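# Grasp the pan and raise it off the hot plate

## Task

Grip the pan and raise the entire pan until it is at least three finger-widths above the height it rested at on the hot plate, then keep it steady in the air while still holding it.

## Robot and tools

Robot: one arm with a two-finger parallel gripper. Every target row below is for this single arm.

Frame: the scene frame has its origin on the table top straight under the arm base, +z up, and +y to the left when facing along +x. The base may sit slightly tilted. The reported hand position can be a little wrong, more so at long reach. Gripper axes: the fingers point along the gripper's +z and close along its y. end_effector_position is the spot between the pads when shut; the fingertips stick out about 33 mm past it when closed and 9 mm when fully open. Closing pushes the tips roughly 24 mm farther from the arm, so keep that clearance over any surface.

The row (used by both motion tools): 10 numbers in this order: x, y, z, qw, qx, qy, qz, position, force_limit, speed. x, y, z is an absolute target for end_effector_position in metres, scene frame. qw..qz is an absolute orientation quaternion, w first, scene frame. The last three are gripper settings, each from -1 to 1: position +1 = fully open (140 mm), about -0.8 = pads touching, -1 = close until blocked; force_limit about 14 N at -1, 60 N at 0, 107 N at +1; speed of the finger gap about 30 mm/s at -1, 140 at 0, 250 at +1. To keep an orientation, repeat the same quaternion in every row rather than copying the slightly drifted one from the last result.

execute_actions(actions): a list of actions; an empty list just returns the state and images. Each action is a list of up to 15 rows, one row per 1/30 s step, 15 steps (0.5 s) per action; if fewer rows are given the last one repeats. An action is rejected if its target lies over 0.6 m from the gripper's position at that action's start along any gripper axis; if any action is malformed, or the first fails that check against the last reported state, nothing runs. Each step the commanded pose is clipped to within 70 mm and 16 degrees of the measured pose, and position wins over orientation if both cannot be met. After an action the arm travels at most to the last clipped pose, so distant targets need more actions. The elbow cannot straighten fully.

move(target, speed, stop_force, blocking): target is one row as above (an absolute pose; finger values are applied at the start). The gripper follows a straight path lasting 0.5 to 10 s (cut off at 10 s), turning the shorter way, ignoring obstacles; it lags and can overshoot speed near a stretched arm. speed: m/s, 0.002 to 0.5, default 0.25; rotation is capped at twice that in rad/s. stop_force: optional, N, 20 to 80, not allowed in the first 0.2 s of the scene. The path halts when the estimated push opposing the motion (along the line to target, gripper axes at start) rises by that amount for 2 steps; the arm then backs to its pose 2 steps earlier and holds. The press can briefly reach double the setting before easing within about a second. Use a very slow speed with it; it is unreliable when the move rotates the gripper, gives no reading near stretched poses (move refused or abandoned), and should be omitted when pulling away from something. blocking=false returns after 0.5 s while the arm keeps going; it cannot be combined with stop_force, and further moves or actions are refused until wait or stop shows the end. The result adds a move: line with how it ended (done, off_target, moving, held, fault, or contact, which takes precedence), the active limits (limits=paced: pose was clipped; limits=held: a check blocked steps, after which motion may jump faster than speed), and the distance to target.

wait(seconds): 0 to 10; the arm holds its last command; a running move continues and the wait ends early if it finishes. stop(): brakes a running move (needs room, more when fast); fingers keep moving. zoom_image(camera, region): camera is cam_high, cam_low or cam_wrist; region [x0, y0, x1, y1] in image pixels from the top-left, at most 504 by 504. Images: cam_high and cam_low 504x504, cam_wrist 616x616 fisheye. finished_scene(scene): ends the current scene (give its number) after the last command is held; cannot be undone; reports success. Answering without a tool call ends the session.

Reading results: the state line gives end_effector_position and end_effector_quat_wxyz. object_status: 0 fingers moving, 1 blocked while opening, 2 blocked while closing (a grasp), 3 reached the requested position or pads met. A grip is confirmed by 2. Stopped fingers stay put until a position differing by 0.01 or more is sent, or the object slips or is lost. To squeeze harder while at 2, raise force_limit and switch position between -1 and -0.98. position_measured is in nonlinear counts, 3 open to 230 pads met. Hand target is the pose the controller is heading for. A pose unreachable line means the clearance check (which includes the mounting block) changed or blocked the command. Step readings list positions; HELD marks held-back steps. Flange force is the noisy external force on the gripper, including held weight; no reading means no estimate. MOTOR HOT warns of heating; an OVER-TEMPERATURE FAULT brakes the arm until it cools. Differing camera calibrations are listed.

Cautions: joint load limits are 140 N m for waist, shoulder and elbow and 35.2 N m for the three wrist joints, held weight included; reaching one, or 150 N of outside force anywhere, stops the arm for 10 s, skips the rest of the call and makes it go limp. The arm is stiff, so aiming even slightly beyond a firm contact can fault. Occasional tugs may hit the held pan or nudge loose items. Never knock things off the table, and avoid drops, slips, slams and hard pushes. The simulation keeps running while replies are written, with the robot holding its last command.

Each tool is called in YAML: its name, and indented under it one key for each argument.

## Session

execute_actions:
  actions: []

Scene clock: 0.00 s.
end_effector_position=(+0.1808, +0.0162, +0.1608) position_measured=3 object_status=3 end_effector_quat_wxyz=(+0.103, +0.050, +0.938, +0.328)
Joint positions: [-0.617 -0.577 -0.646 -0.677 -1.697 -1.062]
Joint velocities: [ 0.    -0.     0.001  0.002  0.     0.   ]
Flange force (N, the push that the arm receives, along the gripper's own x y z axes): no reading
Hand target: +0.181, +0.016, +0.161; +0.103, +0.050, +0.938, +0.328

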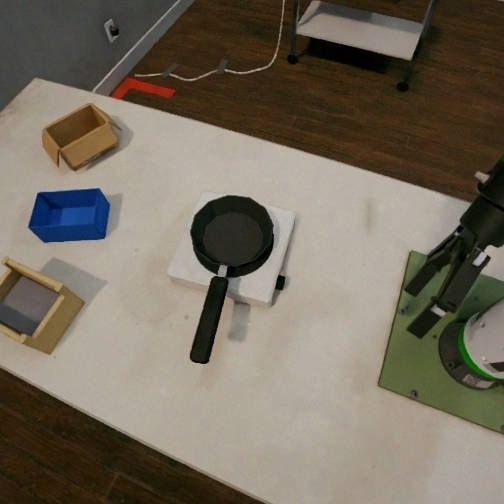

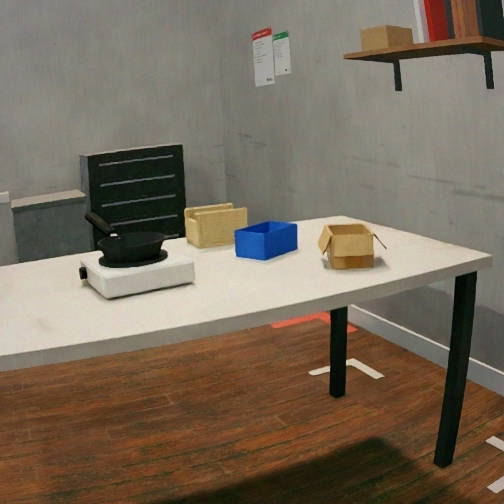

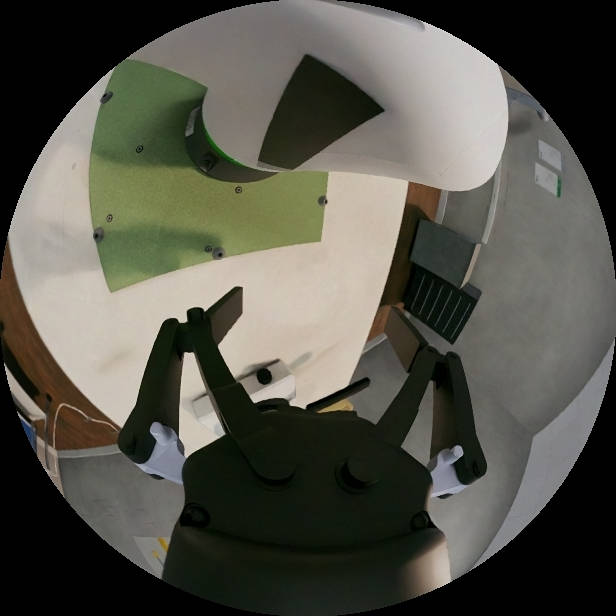

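I'll zoom in on the pan in both fixed cameras to locate the handle.

zoom_image:
  camera: "cam_high"
  region: [150, 180, 330, 380]

zoom_image:
  camera: "cam_low"
  region: [60, 190, 220, 310]

Region (150, 180, 330, 380) of cam_high's 504x504 image, scaled by 2.520, with more detail than that image has; it fills the left 454 columns of this view, and the rest is white.

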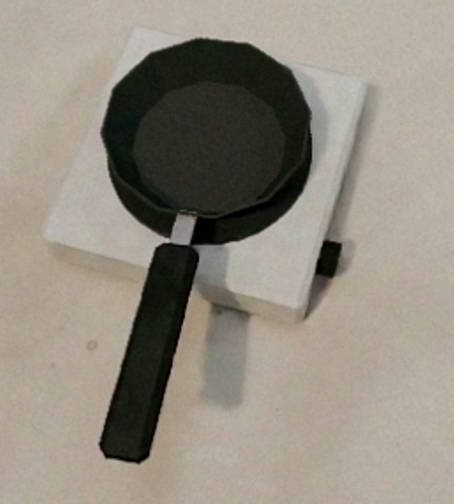

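Region (60, 190, 220, 310) of cam_low's 504x504 image, scaled by 3.150, with more detail than that image has; it fills the top 378 rows of this view, and the rest is white.

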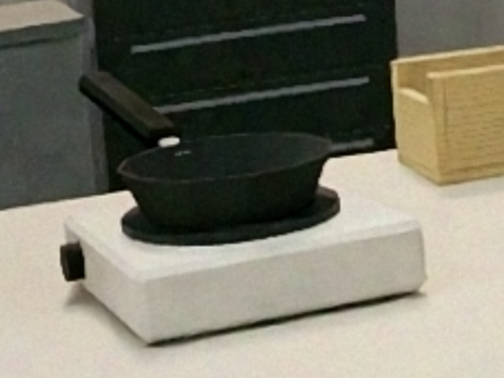

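zoom_image:
  camera: "cam_high"
  region: [160, 250, 300, 370]

zoom_image:
  camera: "cam_low"
  region: [70, 200, 150, 270]

zoom_image:
  camera: "cam_wrist"
  region: [170, 280, 450, 460]

Region (160, 250, 300, 370) of cam_high's 504x504 image, scaled by 3.600, with more detail than that image has; it fills the top 432 rows of this view, and the rest is white.

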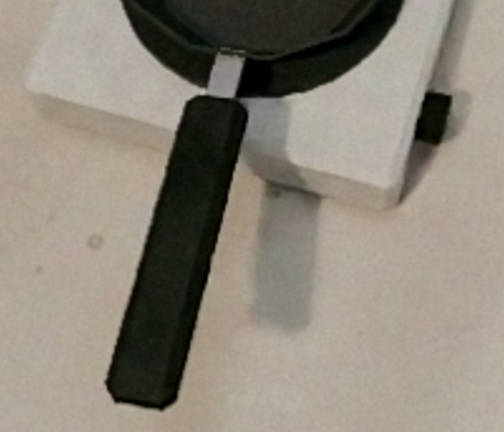

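Region (70, 200, 150, 270) of cam_low's 504x504 image, scaled by 6.300, with more detail than that image has; it fills the top 441 rows of this view, and the rest is white.

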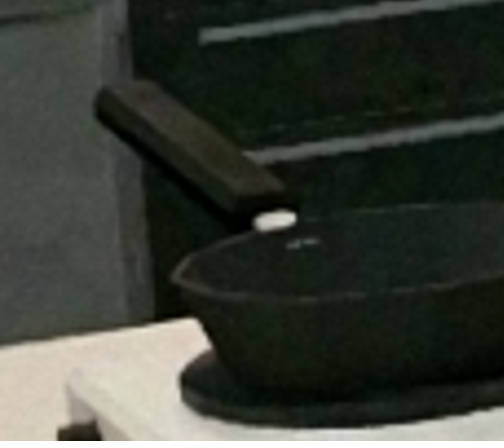

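Region (170, 280, 450, 460) of cam_wrist's 616x616 image, scaled by 1.800, with more detail than that image has; it fills the top 324 rows of this view, and the rest is white.

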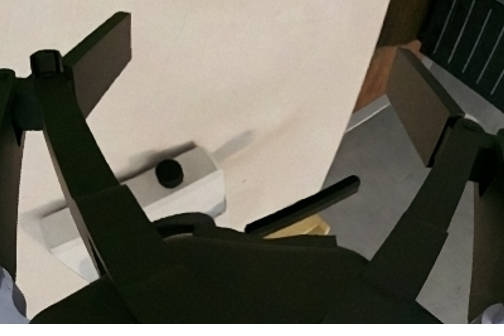

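The handle runs from about (0.54, 0.08) to (0.50, 0.25), at a height of 0.11–0.14 m. I'll move above its root with the fingers across it, partly open, and refine the position with the wrist camera.

move:
  target: [0.533, 0.108, 0.195, -0.269, 0.5804, 0.7389, 0.2112, 0.3, 1, 0.5]
  speed: 0.45

Scene clock: 122.17 s.
end_effector_position=(+0.5323, +0.1070, +0.1955) position_measured=91 object_status=3 end_effector_quat_wxyz=(-0.270, +0.581, +0.739, +0.211)
Joint positions: [-0.007  0.416  0.356 -0.677 -1.695 -2.9  ]
Joint velocities: [ 0.     0.005  0.006 -0.003 -0.005 -0.004]
Flange force (N, the push that the arm receives, along the gripper's own x y z axes): [-6.9 7.7 -0.3]
Hand target: +0.532, +0.107, +0.195; -0.270, +0.581, +0.739, +0.211
Off the commanded pose: 0.001 m, 0 deg.
move: done
camera_calibration (this result's frames):
cam_wrist: T_world_to_cam=[[0.943319, 0.330254, 0.0328919, -0.536827], [0.325654, -0.901923, -0.283698, -0.0143213], [-0.0640265, 0.278329, -0.958349, 0.366153], [0, 0, 0, 1]] pos_world=[0.534506, 0.0624616, 0.364497]

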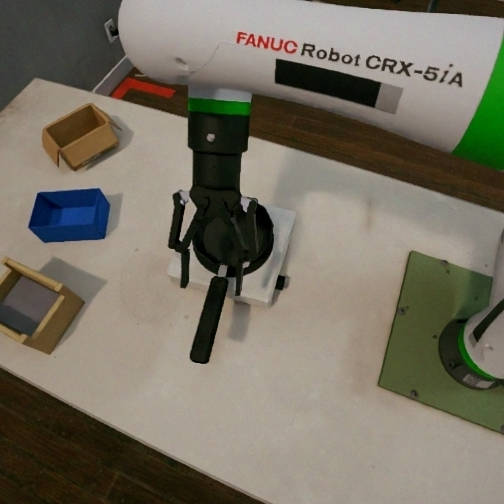

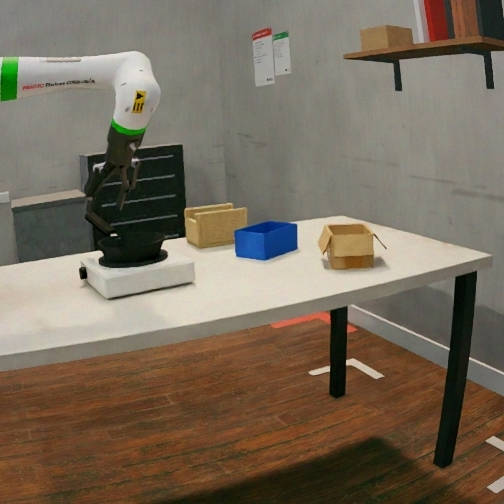

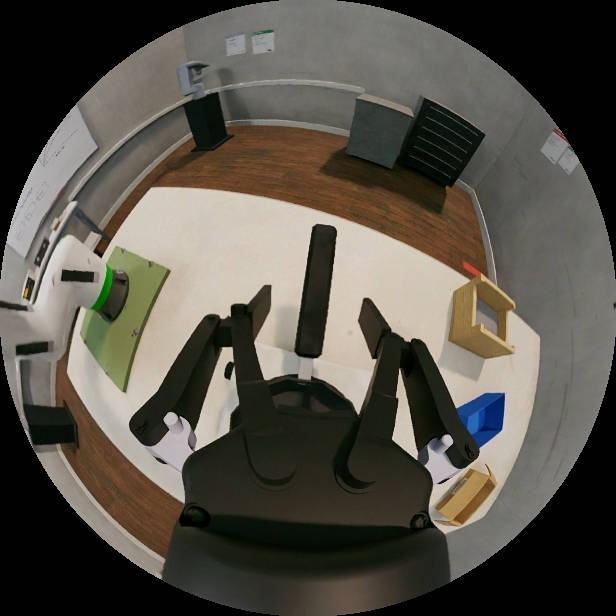

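zoom_image:
  camera: "cam_wrist"
  region: [220, 210, 420, 410]

zoom_image:
  camera: "cam_low"
  region: [60, 150, 200, 290]

zoom_image:
  camera: "cam_high"
  region: [150, 200, 310, 370]

Region (220, 210, 420, 410) of cam_wrist's 616x616 image, scaled by 2.520, with more detail than that image has.

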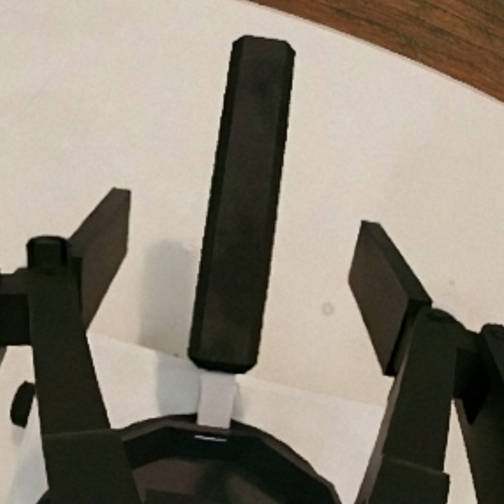

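Region (60, 150, 200, 290) of cam_low's 504x504 image, scaled by 3.600, with more detail than that image has.

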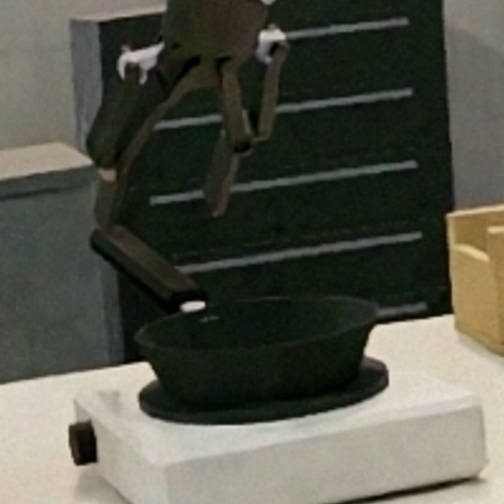

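Region (150, 200, 310, 370) of cam_high's 504x504 image, scaled by 2.965, with more detail than that image has; it fills the left 474 columns of this view, and the rest is white.

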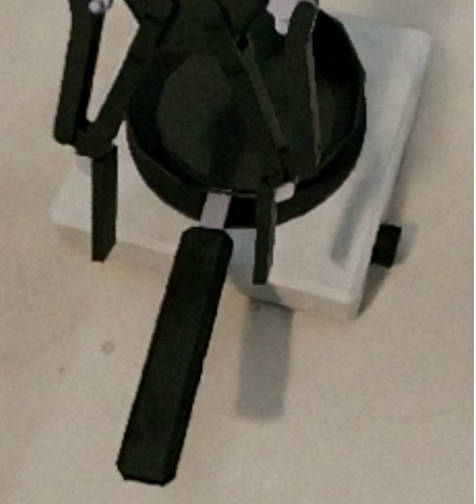

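The wrist view shows the fingers centred on the handle and square to it. Next I'll lower the gripper to the handle's height.

move:
  target: [0.533, 0.106, 0.114, -0.269, 0.5804, 0.7389, 0.2112, 0.0, 1, 0]
  speed: 0.15

Scene clock: 159.17 s.
end_effector_position=(+0.5330, +0.1059, +0.1141) position_measured=129 object_status=3 end_effector_quat_wxyz=(-0.269, +0.581, +0.739, +0.211)
Joint positions: [-0.007  0.482  0.252 -0.67  -1.561 -2.793]
Joint velocities: [ 0.001  0.001  0.001 -0.004  0.001  0.001]
Flange force (N, the push that the arm receives, along the gripper's own x y z axes): [-7.0 3.6 1.4]
Hand target: +0.533, +0.106, +0.114; -0.269, +0.581, +0.739, +0.211
Off the commanded pose: 0.000 m, 0 deg.
move: done
camera_calibration (this result's frames):
cam_wrist: T_world_to_cam=[[0.94343, 0.329775, 0.034463, -0.534725], [0.325707, -0.902264, -0.282549, -0.0387269], [-0.0620828, 0.27779, -0.958634, 0.28751], [0, 0, 0, 1]] pos_world=[0.534939, 0.0615296, 0.283103]

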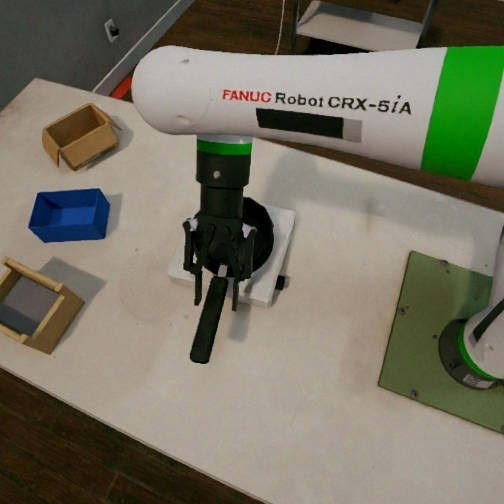

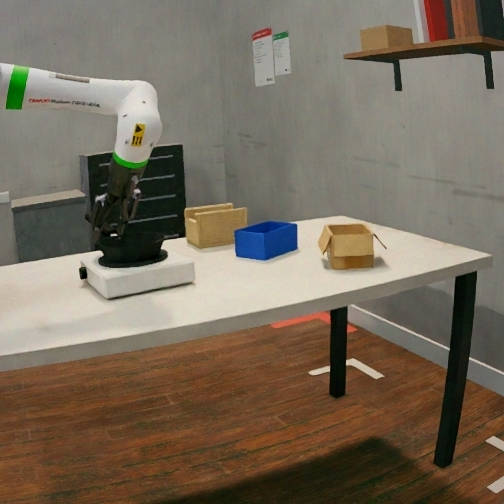

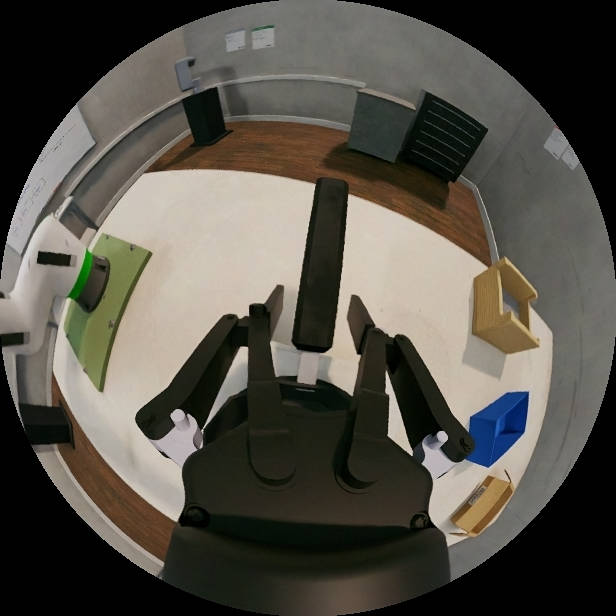

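zoom_image:
  camera: "cam_wrist"
  region: [220, 170, 420, 410]

zoom_image:
  camera: "cam_high"
  region: [160, 220, 290, 370]

zoom_image:
  camera: "cam_low"
  region: [70, 180, 170, 270]

Region (220, 170, 420, 410) of cam_wrist's 616x616 image, scaled by 2.100, with more detail than that image has.

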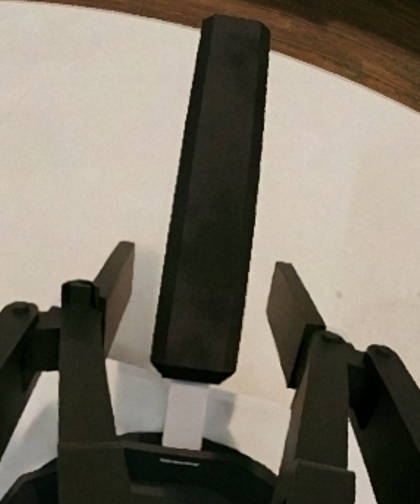

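Region (160, 220, 290, 370) of cam_high's 504x504 image, scaled by 3.360, with more detail than that image has; it fills the left 437 columns of this view, and the rest is white.

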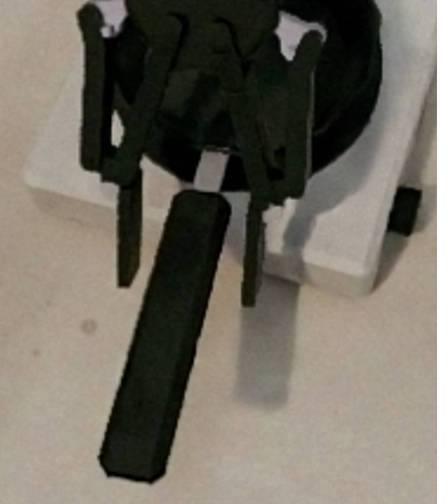

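Region (70, 180, 170, 270) of cam_low's 504x504 image, scaled by 5.040, with more detail than that image has; it fills the top 454 rows of this view, and the rest is white.

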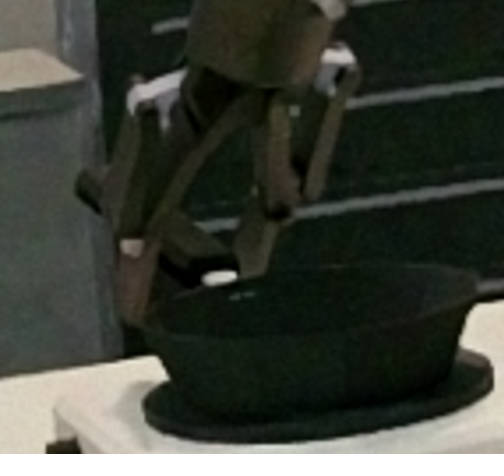

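The pads are centred on the handle and level with it, so I'll close at full force.

execute_actions:
  actions:
    - [[0.533, 0.106, 0.114, -0.269, 0.5804, 0.7389, 0.2112, -1, 1, -0.2]]

Scene clock: 172.10 s.
end_effector_position=(+0.5330, +0.1060, +0.1140) position_measured=183 object_status=0 end_effector_quat_wxyz=(-0.269, +0.580, +0.739, +0.211)
Joint positions: [-0.007  0.482  0.252 -0.671 -1.561 -2.793]
Joint velocities: [ 0.001  0.    -0.    -0.    -0.    -0.   ]
Flange force (N, the push that the arm receives, along the gripper's own x y z axes): [-1.9 3.5 -3.6]
Hand target: +0.533, +0.106, +0.114; -0.269, +0.580, +0.739, +0.211
Off the commanded pose: 0.000 m, 0 deg.
Step readings (end_effector_position):
0: (+0.5330, +0.1060, +0.1140)
1: (+0.5330, +0.1060, +0.1140)
2: (+0.5330, +0.1060, +0.1140)
4: (+0.5330, +0.1060, +0.1139)
8: (+0.5330, +0.1060, +0.1140)
15: end_effector_position above
camera_calibration (this result's frames):
cam_wrist: T_world_to_cam=[[0.943245, 0.330302, 0.0344956, -0.534658], [0.326197, -0.90198, -0.282892, -0.0389046], [-0.0623255, 0.278089, -0.958531, 0.287527], [0, 0, 0, 1]] pos_world=[0.534924, 0.061549, 0.283041]

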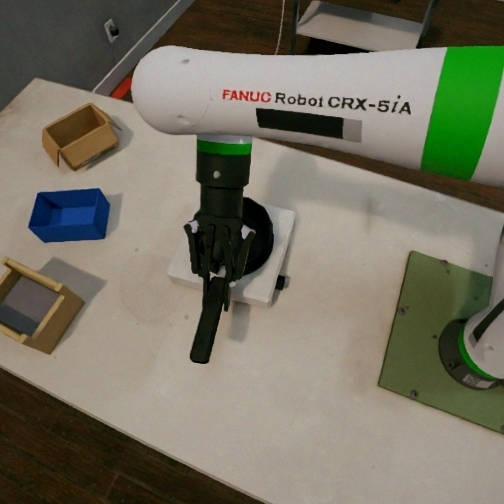

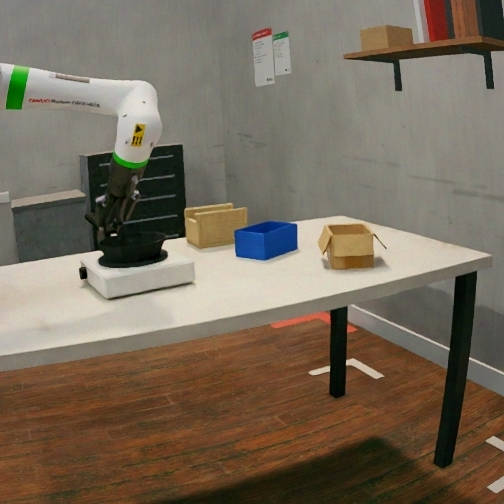

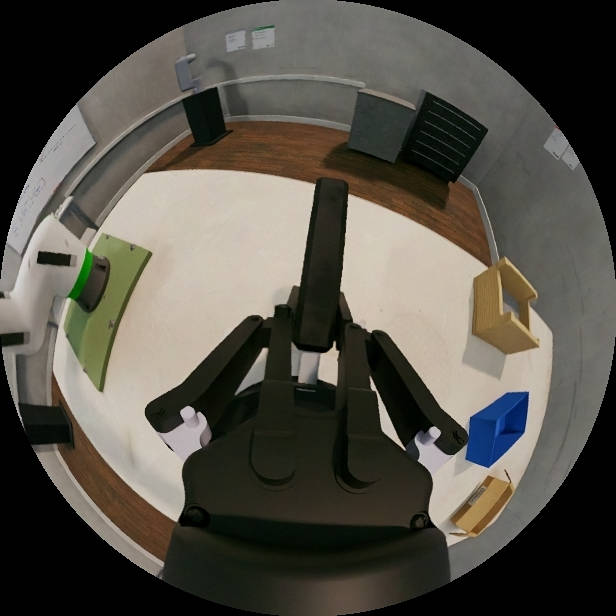

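execute_actions:
  actions: []

Scene clock: 173.10 s.
end_effector_position=(+0.5330, +0.1060, +0.1140) position_measured=183 object_status=2 end_effector_quat_wxyz=(-0.269, +0.580, +0.739, +0.211)
Joint positions: [-0.007  0.482  0.252 -0.671 -1.561 -2.793]
Joint velocities: [-0.002  0.     0.     0.001 -0.    -0.   ]
Flange force (N, the push that the arm receives, along the gripper's own x y z axes): [-0.3 -0.7 -2.7]
Hand target: +0.533, +0.106, +0.114; -0.269, +0.580, +0.739, +0.211
Off the commanded pose: 0.000 m, 0 deg.
camera_calibration (this result's frames):
cam_wrist: T_world_to_cam=[[0.943258, 0.330258, 0.0345523, -0.534694], [0.326178, -0.902023, -0.282774, -0.0389507], [-0.0622214, 0.278, -0.958564, 0.287473], [0, 0, 0, 1]] pos_world=[0.534946, 0.0615349, 0.283022]

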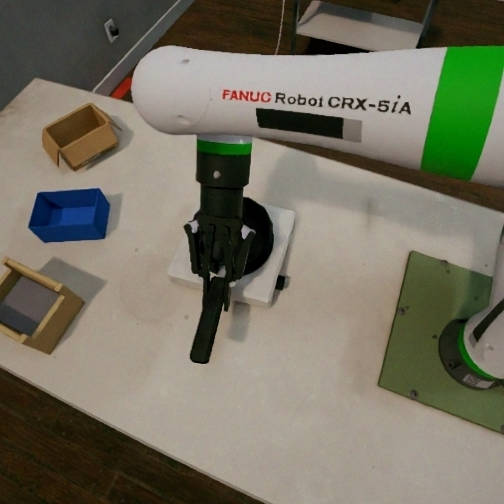

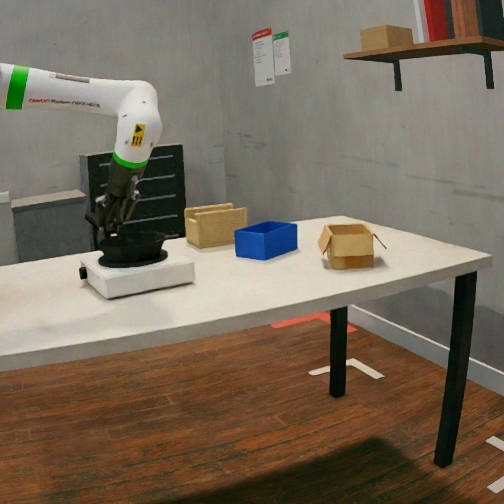

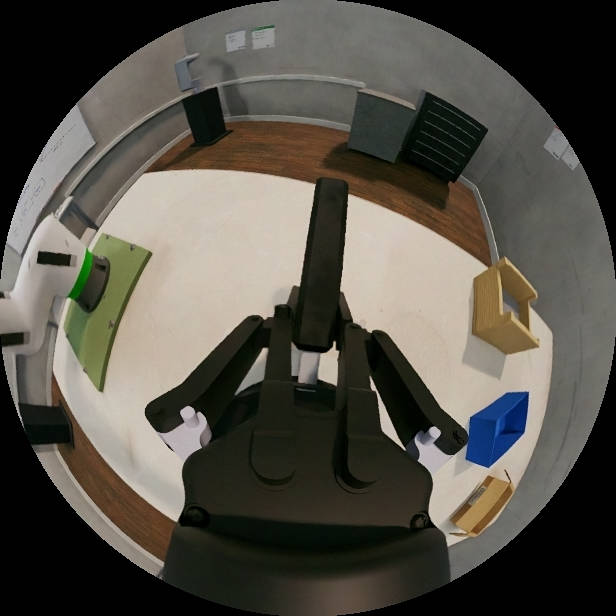

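The grip is confirmed (object_status 2). A short, slow test lift will show whether the pan stays level in the fingers.

move:
  target: [0.533, 0.106, 0.134, -0.269, 0.5804, 0.7389, 0.2112, -1, 1, -0.2]
  speed: 0.05

Scene clock: 175.67 s.
end_effector_position=(+0.5330, +0.1060, +0.1339) position_measured=184 object_status=2 end_effector_quat_wxyz=(-0.269, +0.580, +0.739, +0.211)
Joint positions: [-0.007  0.464  0.274 -0.671 -1.593 -2.818]
Joint velocities: [ 0.002 -0.001  0.001  0.    -0.001 -0.002]
Flange force (N, the push that the arm receives, along the gripper's own x y z axes): [-10.1 3.6 6.8]
Hand target: +0.533, +0.106, +0.134; -0.269, +0.580, +0.739, +0.211
Off the commanded pose: 0.000 m, 0 deg.
move: done
camera_calibration (this result's frames):
cam_wrist: T_world_to_cam=[[0.943184, 0.330475, 0.0345157, -0.53534], [0.326374, -0.901946, -0.282796, -0.0333785], [-0.0623257, 0.277994, -0.958559, 0.306612], [0, 0, 0, 1]] pos_world=[0.534927, 0.0615742, 0.302944]

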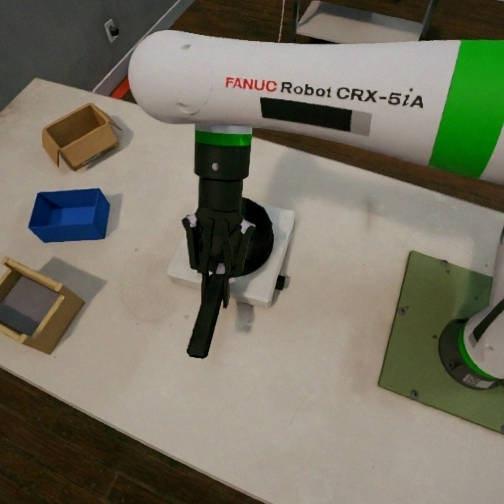

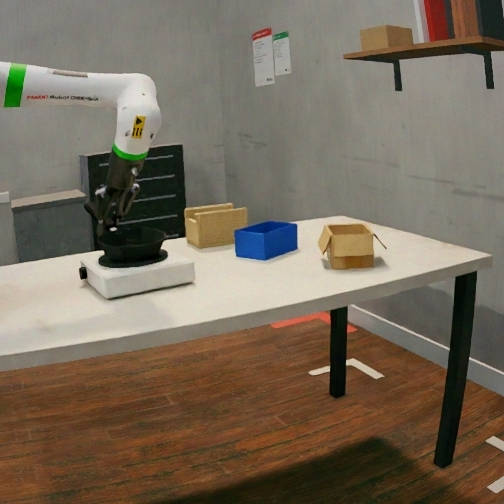

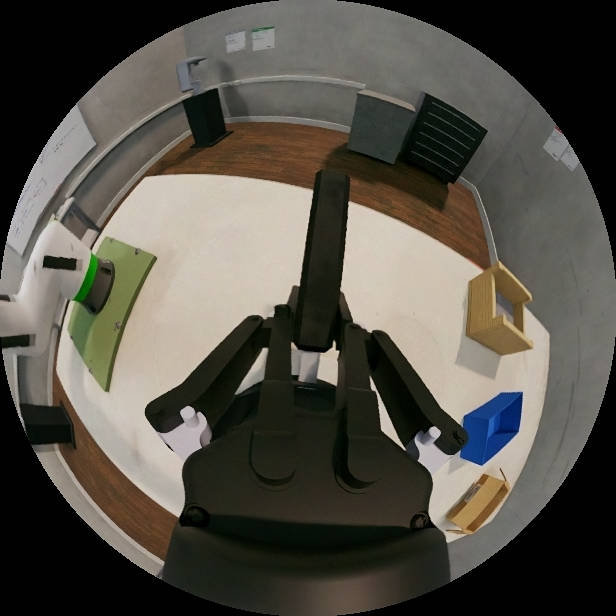

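zoom_image:
  camera: "cam_low"
  region: [70, 180, 190, 280]

Region (70, 180, 190, 280) of cam_low's 504x504 image, scaled by 4.200, with more detail than that image has.

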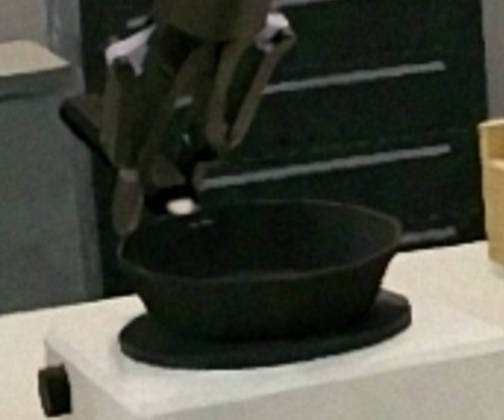

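The pan pivoted in the fingers and its far edge is still on the burner, so this side pinch can't carry the pan's moment. I'll check the load reading before setting it back down.

execute_actions:
  actions: []

Scene clock: 195.50 s.
end_effector_position=(+0.5330, +0.1060, +0.1340) position_measured=184 object_status=2 end_effector_quat_wxyz=(-0.269, +0.580, +0.739, +0.211)
Joint positions: [-0.007  0.463  0.274 -0.671 -1.593 -2.818]
Joint velocities: [ 0.     0.     0.    -0.004 -0.     0.   ]
Flange force (N, the push that the arm receives, along the gripper's own x y z axes): [-9.3 0.3 10.0]
Hand target: +0.533, +0.106, +0.134; -0.269, +0.580, +0.739, +0.211
Off the commanded pose: 0.000 m, 0 deg.
camera_calibration (this result's frames):
cam_wrist: T_world_to_cam=[[0.943207, 0.330405, 0.0345395, -0.535352], [0.326314, -0.901963, -0.28281, -0.0333578], [-0.0622885, 0.278019, -0.958554, 0.306653], [0, 0, 0, 1]] pos_world=[0.534934, 0.0615403, 0.303]

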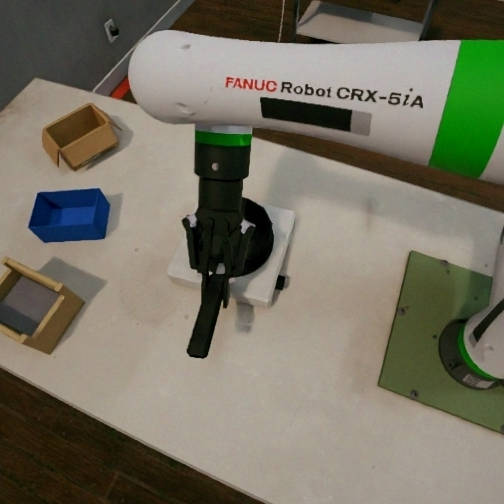

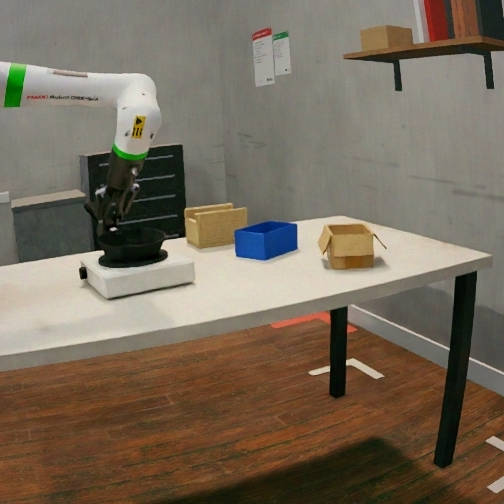

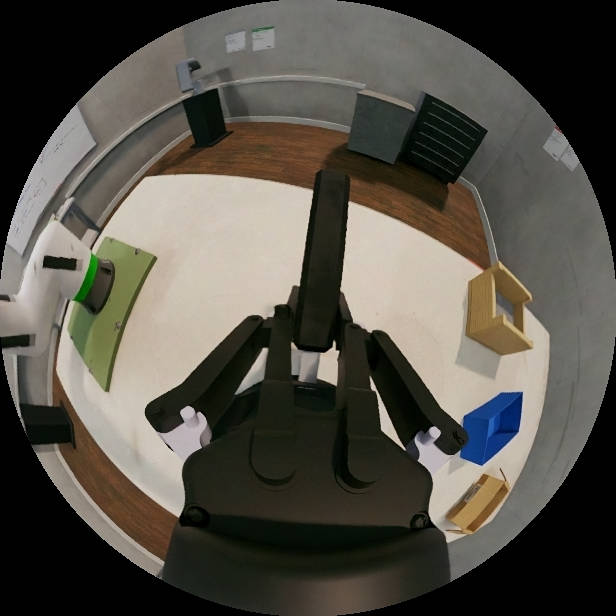

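The whole 2 cm lift went into pivoting, about 5–6°. I'll lower the pan while rotating the gripper with it so it doesn't slip further, then release it and change grasp.

move:
  target: [0.5318, 0.111, 0.115, -0.2326, 0.59, 0.7512, 0.1826, -1, 1, -0.2]
  speed: 0.08

Scene clock: 218.23 s.
end_effector_position=(+0.5317, +0.1110, +0.1149) position_measured=184 object_status=2 end_effector_quat_wxyz=(-0.233, +0.590, +0.751, +0.183)
Joint positions: [ 0.058  0.433  0.214 -0.59  -1.503 -2.855]
Joint velocities: [ 0.002 -0.001 -0.002  0.001  0.003 -0.001]
Flange force (N, the push that the arm receives, along the gripper's own x y z axes): [-7.3 -4.1 14.6]
Hand target: +0.532, +0.111, +0.115; -0.233, +0.590, +0.751, +0.182
Off the commanded pose: 0.000 m, 0 deg.
move: done
camera_calibration (this result's frames):
cam_wrist: T_world_to_cam=[[0.942563, 0.333123, 0.0245698, -0.533928], [0.331612, -0.924382, -0.188552, -0.0450283], [-0.0400992, 0.18587, -0.981756, 0.287985], [0, 0, 0, 1]] pos_world=[0.529741, 0.0827124, 0.28736]

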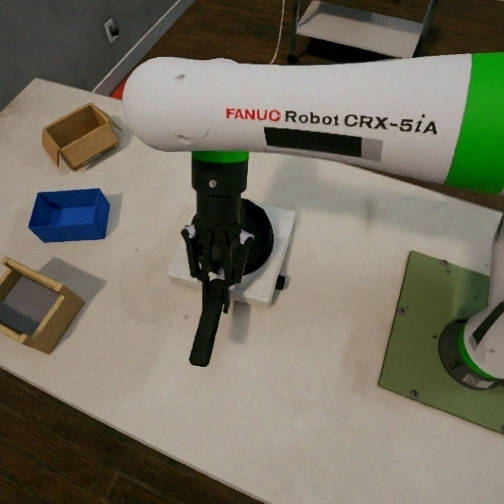

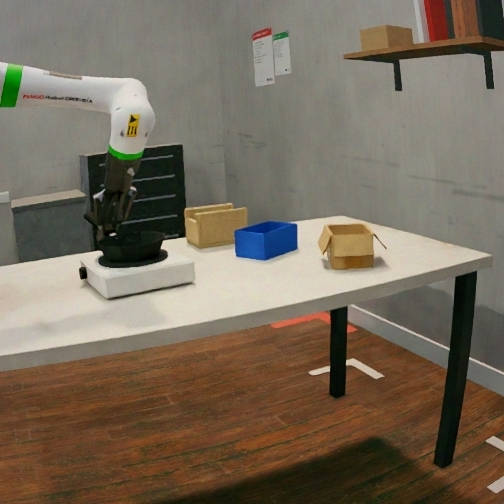

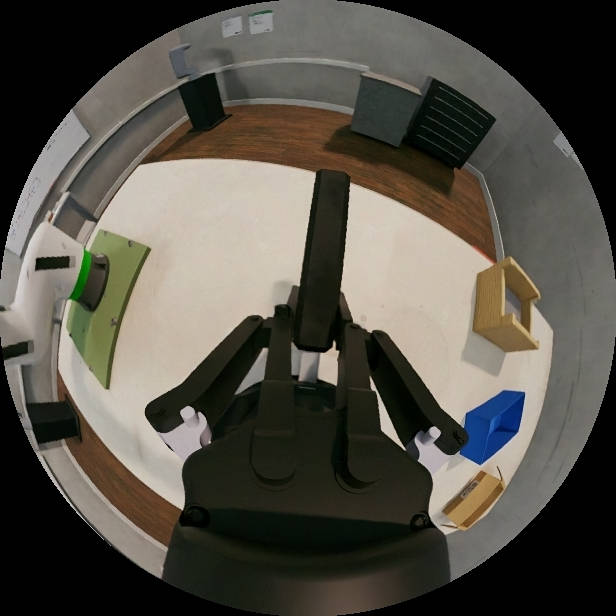

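The pan is nearly flat on the burner again. I'll settle it the last millimetre, release, and lift clear of the handle.

execute_actions:
  actions:
    - [[0.5318, 0.111, 0.1146, -0.2326, 0.59, 0.7512, 0.1826, -1, 1, -0.2], [0.5318, 0.111, 0.1142, -0.2326, 0.59, 0.7512, 0.1826, -1, 1, -0.2], [0.5318, 0.111, 0.1138, -0.2326, 0.59, 0.7512, 0.1826, -1, 1, -0.2], [0.5318, 0.111, 0.1138, -0.2326, 0.59, 0.7512, 0.1826, -1, 1, -0.2], [0.5318, 0.111, 0.1138, -0.2326, 0.59, 0.7512, 0.1826, -1, 1, -0.2], [0.5318, 0.111, 0.1138, -0.2326, 0.59, 0.7512, 0.1826, -1, 1, -0.2], [0.5318, 0.111, 0.1138, -0.2326, 0.59, 0.7512, 0.1826, -0.15, 1, 0]]

move:
  target: [0.5318, 0.111, 0.185, -0.2326, 0.59, 0.7512, 0.1826, -0.15, 1, 0]
  speed: 0.25

Scene clock: 260.33 s.
end_effector_position=(+0.5318, +0.1110, +0.1138) position_measured=148 object_status=0 end_effector_quat_wxyz=(-0.233, +0.590, +0.751, +0.183)
Joint positions: [ 0.059  0.433  0.213 -0.59  -1.501 -2.854]
Joint velocities: [0.001 0.    0.001 0.001 0.    0.   ]
Flange force (N, the push that the arm receives, along the gripper's own x y z axes): [-5.4 1.1 1.7]
Hand target: +0.532, +0.111, +0.114; -0.233, +0.590, +0.751, +0.183
Off the commanded pose: 0.000 m, 0 deg.
Step readings (end_effector_position):
0: (+0.5317, +0.1110, +0.1149)
1: (+0.5317, +0.1110, +0.1149)
2: (+0.5317, +0.1110, +0.1148)
4: (+0.5318, +0.1110, +0.1144)
8: (+0.5318, +0.1110, +0.1139)
15: end_effector_position above
camera_calibration (this result's frames):
cam_wrist: T_world_to_cam=[[0.942509, 0.333255, 0.0248468, -0.534013], [0.331807, -0.924379, -0.188222, -0.0454144], [-0.039758, 0.185645, -0.981812, 0.286763], [0, 0, 0, 1]] pos_world=[0.529782, 0.0827466, 0.286268]

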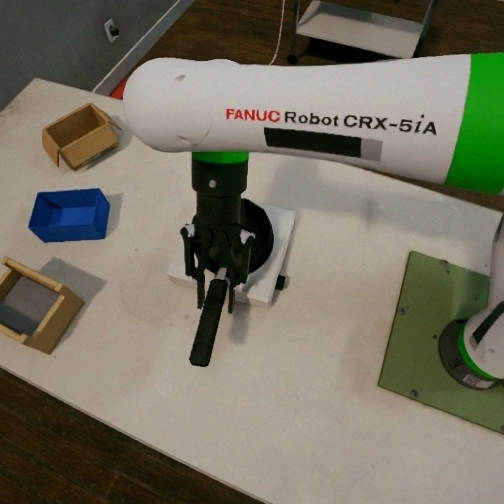

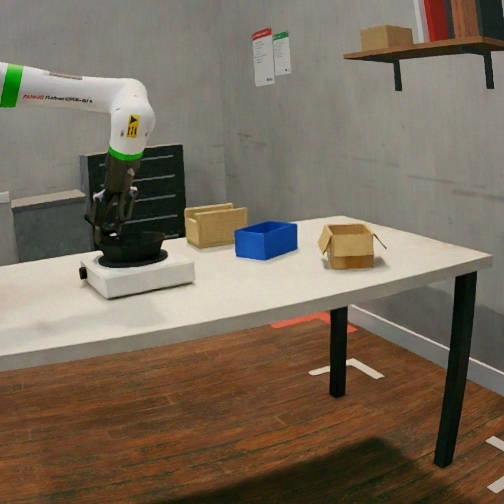

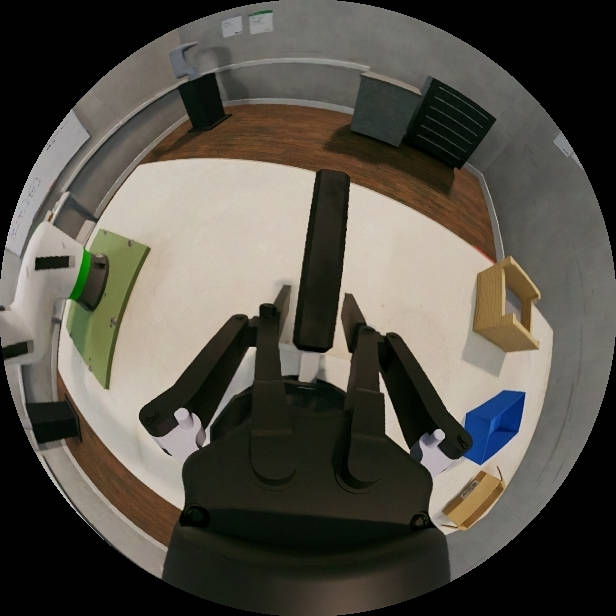

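Scene clock: 261.17 s.
end_effector_position=(+0.5318, +0.1110, +0.1849) position_measured=148 object_status=3 end_effector_quat_wxyz=(-0.233, +0.590, +0.751, +0.183)
Joint positions: [ 0.058  0.38   0.31  -0.589 -1.626 -2.937]
Joint velocities: [ 0.     0.     0.002 -0.001 -0.002 -0.   ]
Flange force (N, the push that the arm receives, along the gripper's own x y z axes): [-5.3 1.1 1.4]
Hand target: +0.532, +0.111, +0.185; -0.233, +0.590, +0.751, +0.183
Off the commanded pose: 0.000 m, 0 deg.
move: done
camera_calibration (this result's frames):
cam_wrist: T_world_to_cam=[[0.942353, 0.333696, 0.0248629, -0.535737], [0.332234, -0.924185, -0.188422, -0.032194], [-0.039898, 0.185821, -0.981773, 0.356613], [0, 0, 0, 1]] pos_world=[0.529778, 0.0827544, 0.357367]

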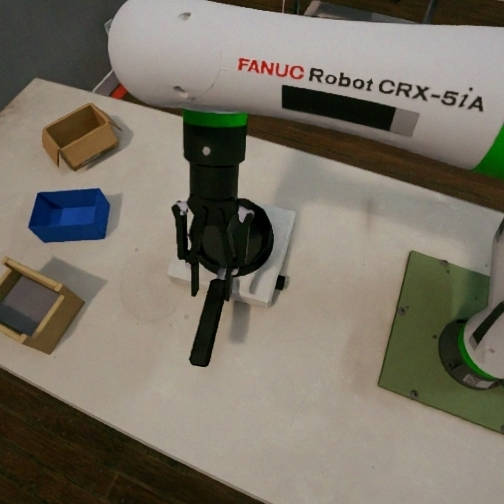

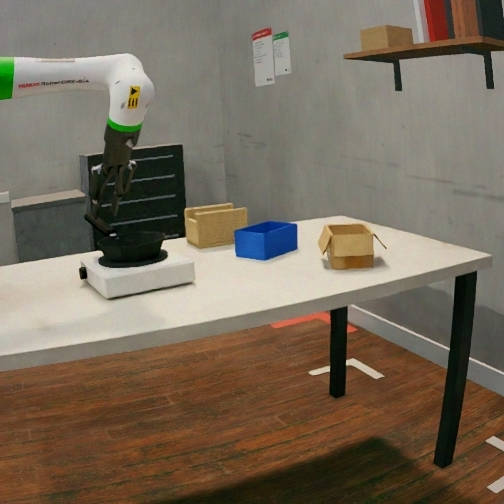

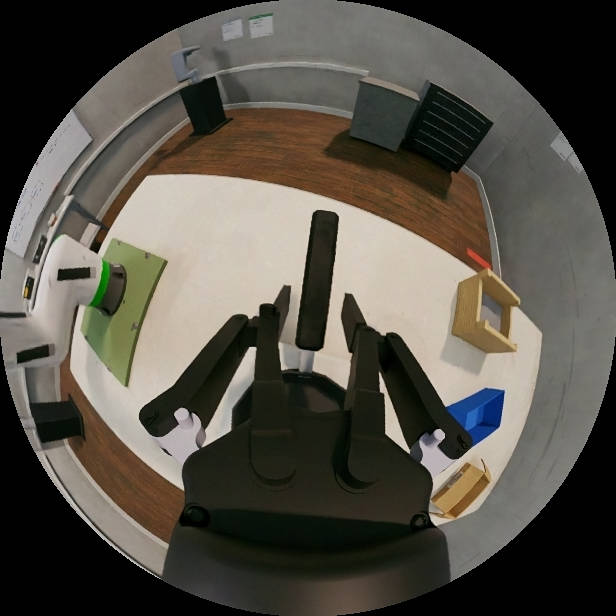

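zoom_image:
  camera: "cam_low"
  region: [85, 215, 185, 280]

Region (85, 215, 185, 280) of cam_low's 504x504 image, scaled by 5.040, with more detail than that image has; it fills the top 328 rows of this view, and the rest is white.

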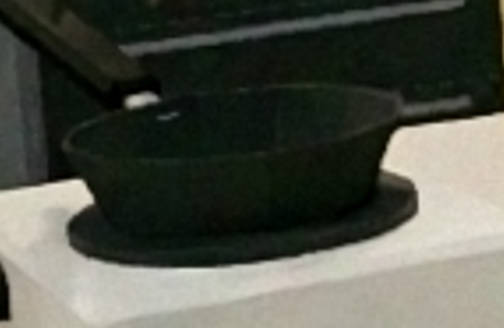

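The side wall leans about 25° from vertical and is about 4 cm tall. I'll pinch it on the flat segment beside the handle, which is close to the centre of mass and lets the pad faces resist tipping. First, the pre-grasp pose.

move:
  target: [0.597, 0.096, 0.192, -0.0307, 0.1384, 0.9664, -0.2142, -0.45, 1, 0]
  speed: 0.45

Scene clock: 272.60 s.
end_effector_position=(+0.5966, +0.0950, +0.1911) position_measured=186 object_status=3 end_effector_quat_wxyz=(-0.032, +0.138, +0.966, -0.215)
Joint positions: [ 0.56   0.627  0.498  0.294 -1.765 -2.386]
Joint velocities: [ 0.004 -0.002 -0.005  0.001  0.003 -0.001]
Flange force (N, the push that the arm receives, along the gripper's own x y z axes): [-2.8 2.2 3.7]
Hand target: +0.597, +0.095, +0.191; -0.032, +0.138, +0.966, -0.215
Off the commanded pose: 0.001 m, 0 deg.
move: done
camera_calibration (this result's frames):
cam_wrist: T_world_to_cam=[[0.155188, 0.877263, -0.454231, -0.0821197], [0.949642, -0.00577893, 0.313285, -0.618831], [0.272208, -0.479975, -0.833983, 0.217086], [0, 0, 0, 1]] pos_world=[0.54132, 0.17266, 0.337615]

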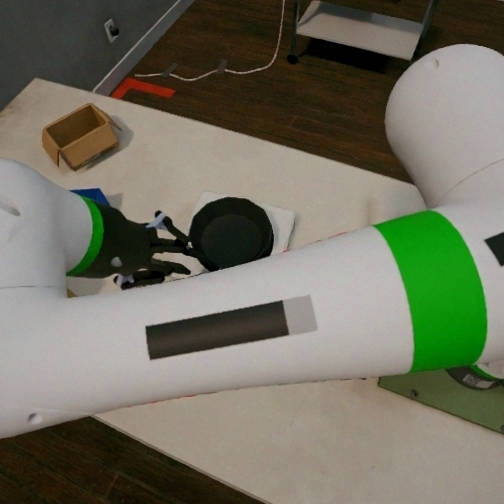

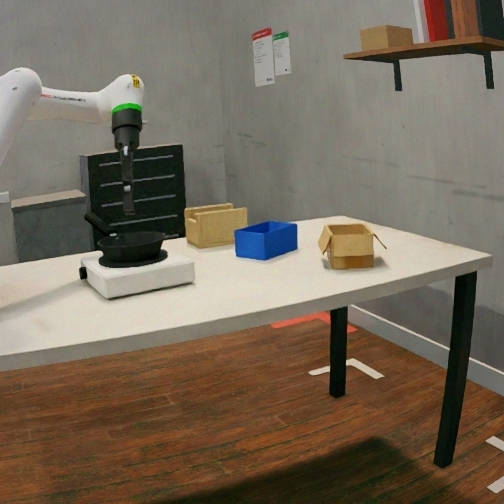

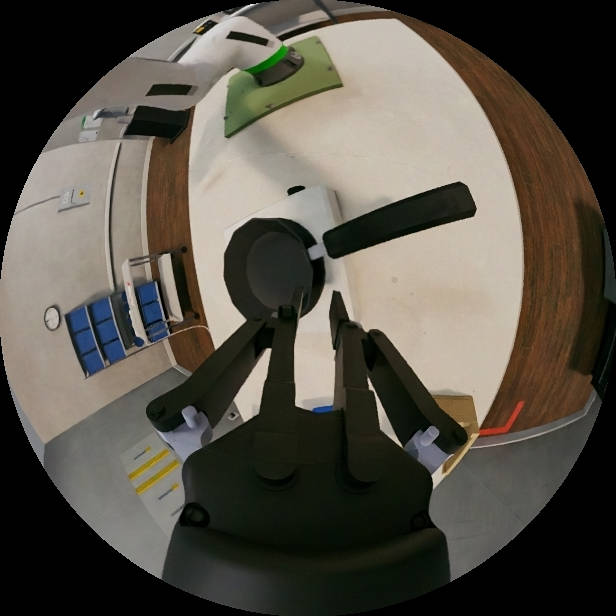

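zoom_image:
  camera: "cam_wrist"
  region: [215, 200, 365, 350]

zoom_image:
  camera: "cam_wrist"
  region: [270, 225, 360, 325]

zoom_image:
  camera: "cam_high"
  region: [160, 185, 300, 285]

Region (215, 200, 365, 350) of cam_wrist's 616x616 image, scaled by 3.360, with more detail than that image has.

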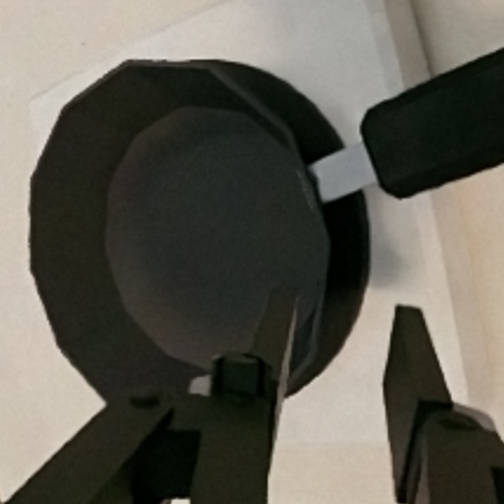

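Region (270, 225, 360, 325) of cam_wrist's 616x616 image, scaled by 5.040, with more detail than that image has; it fills the left 454 columns of this view, and the rest is white.

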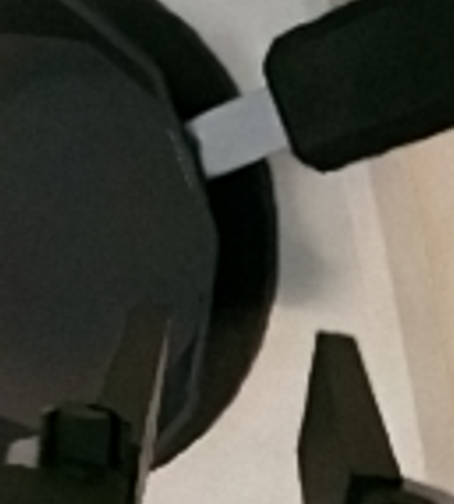

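Region (160, 185, 300, 285) of cam_high's 504x504 image, scaled by 3.600, with more detail than that image has; it fills the top 360 rows of this view, and the rest is white.

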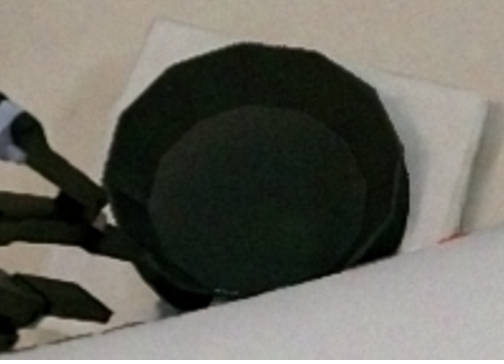

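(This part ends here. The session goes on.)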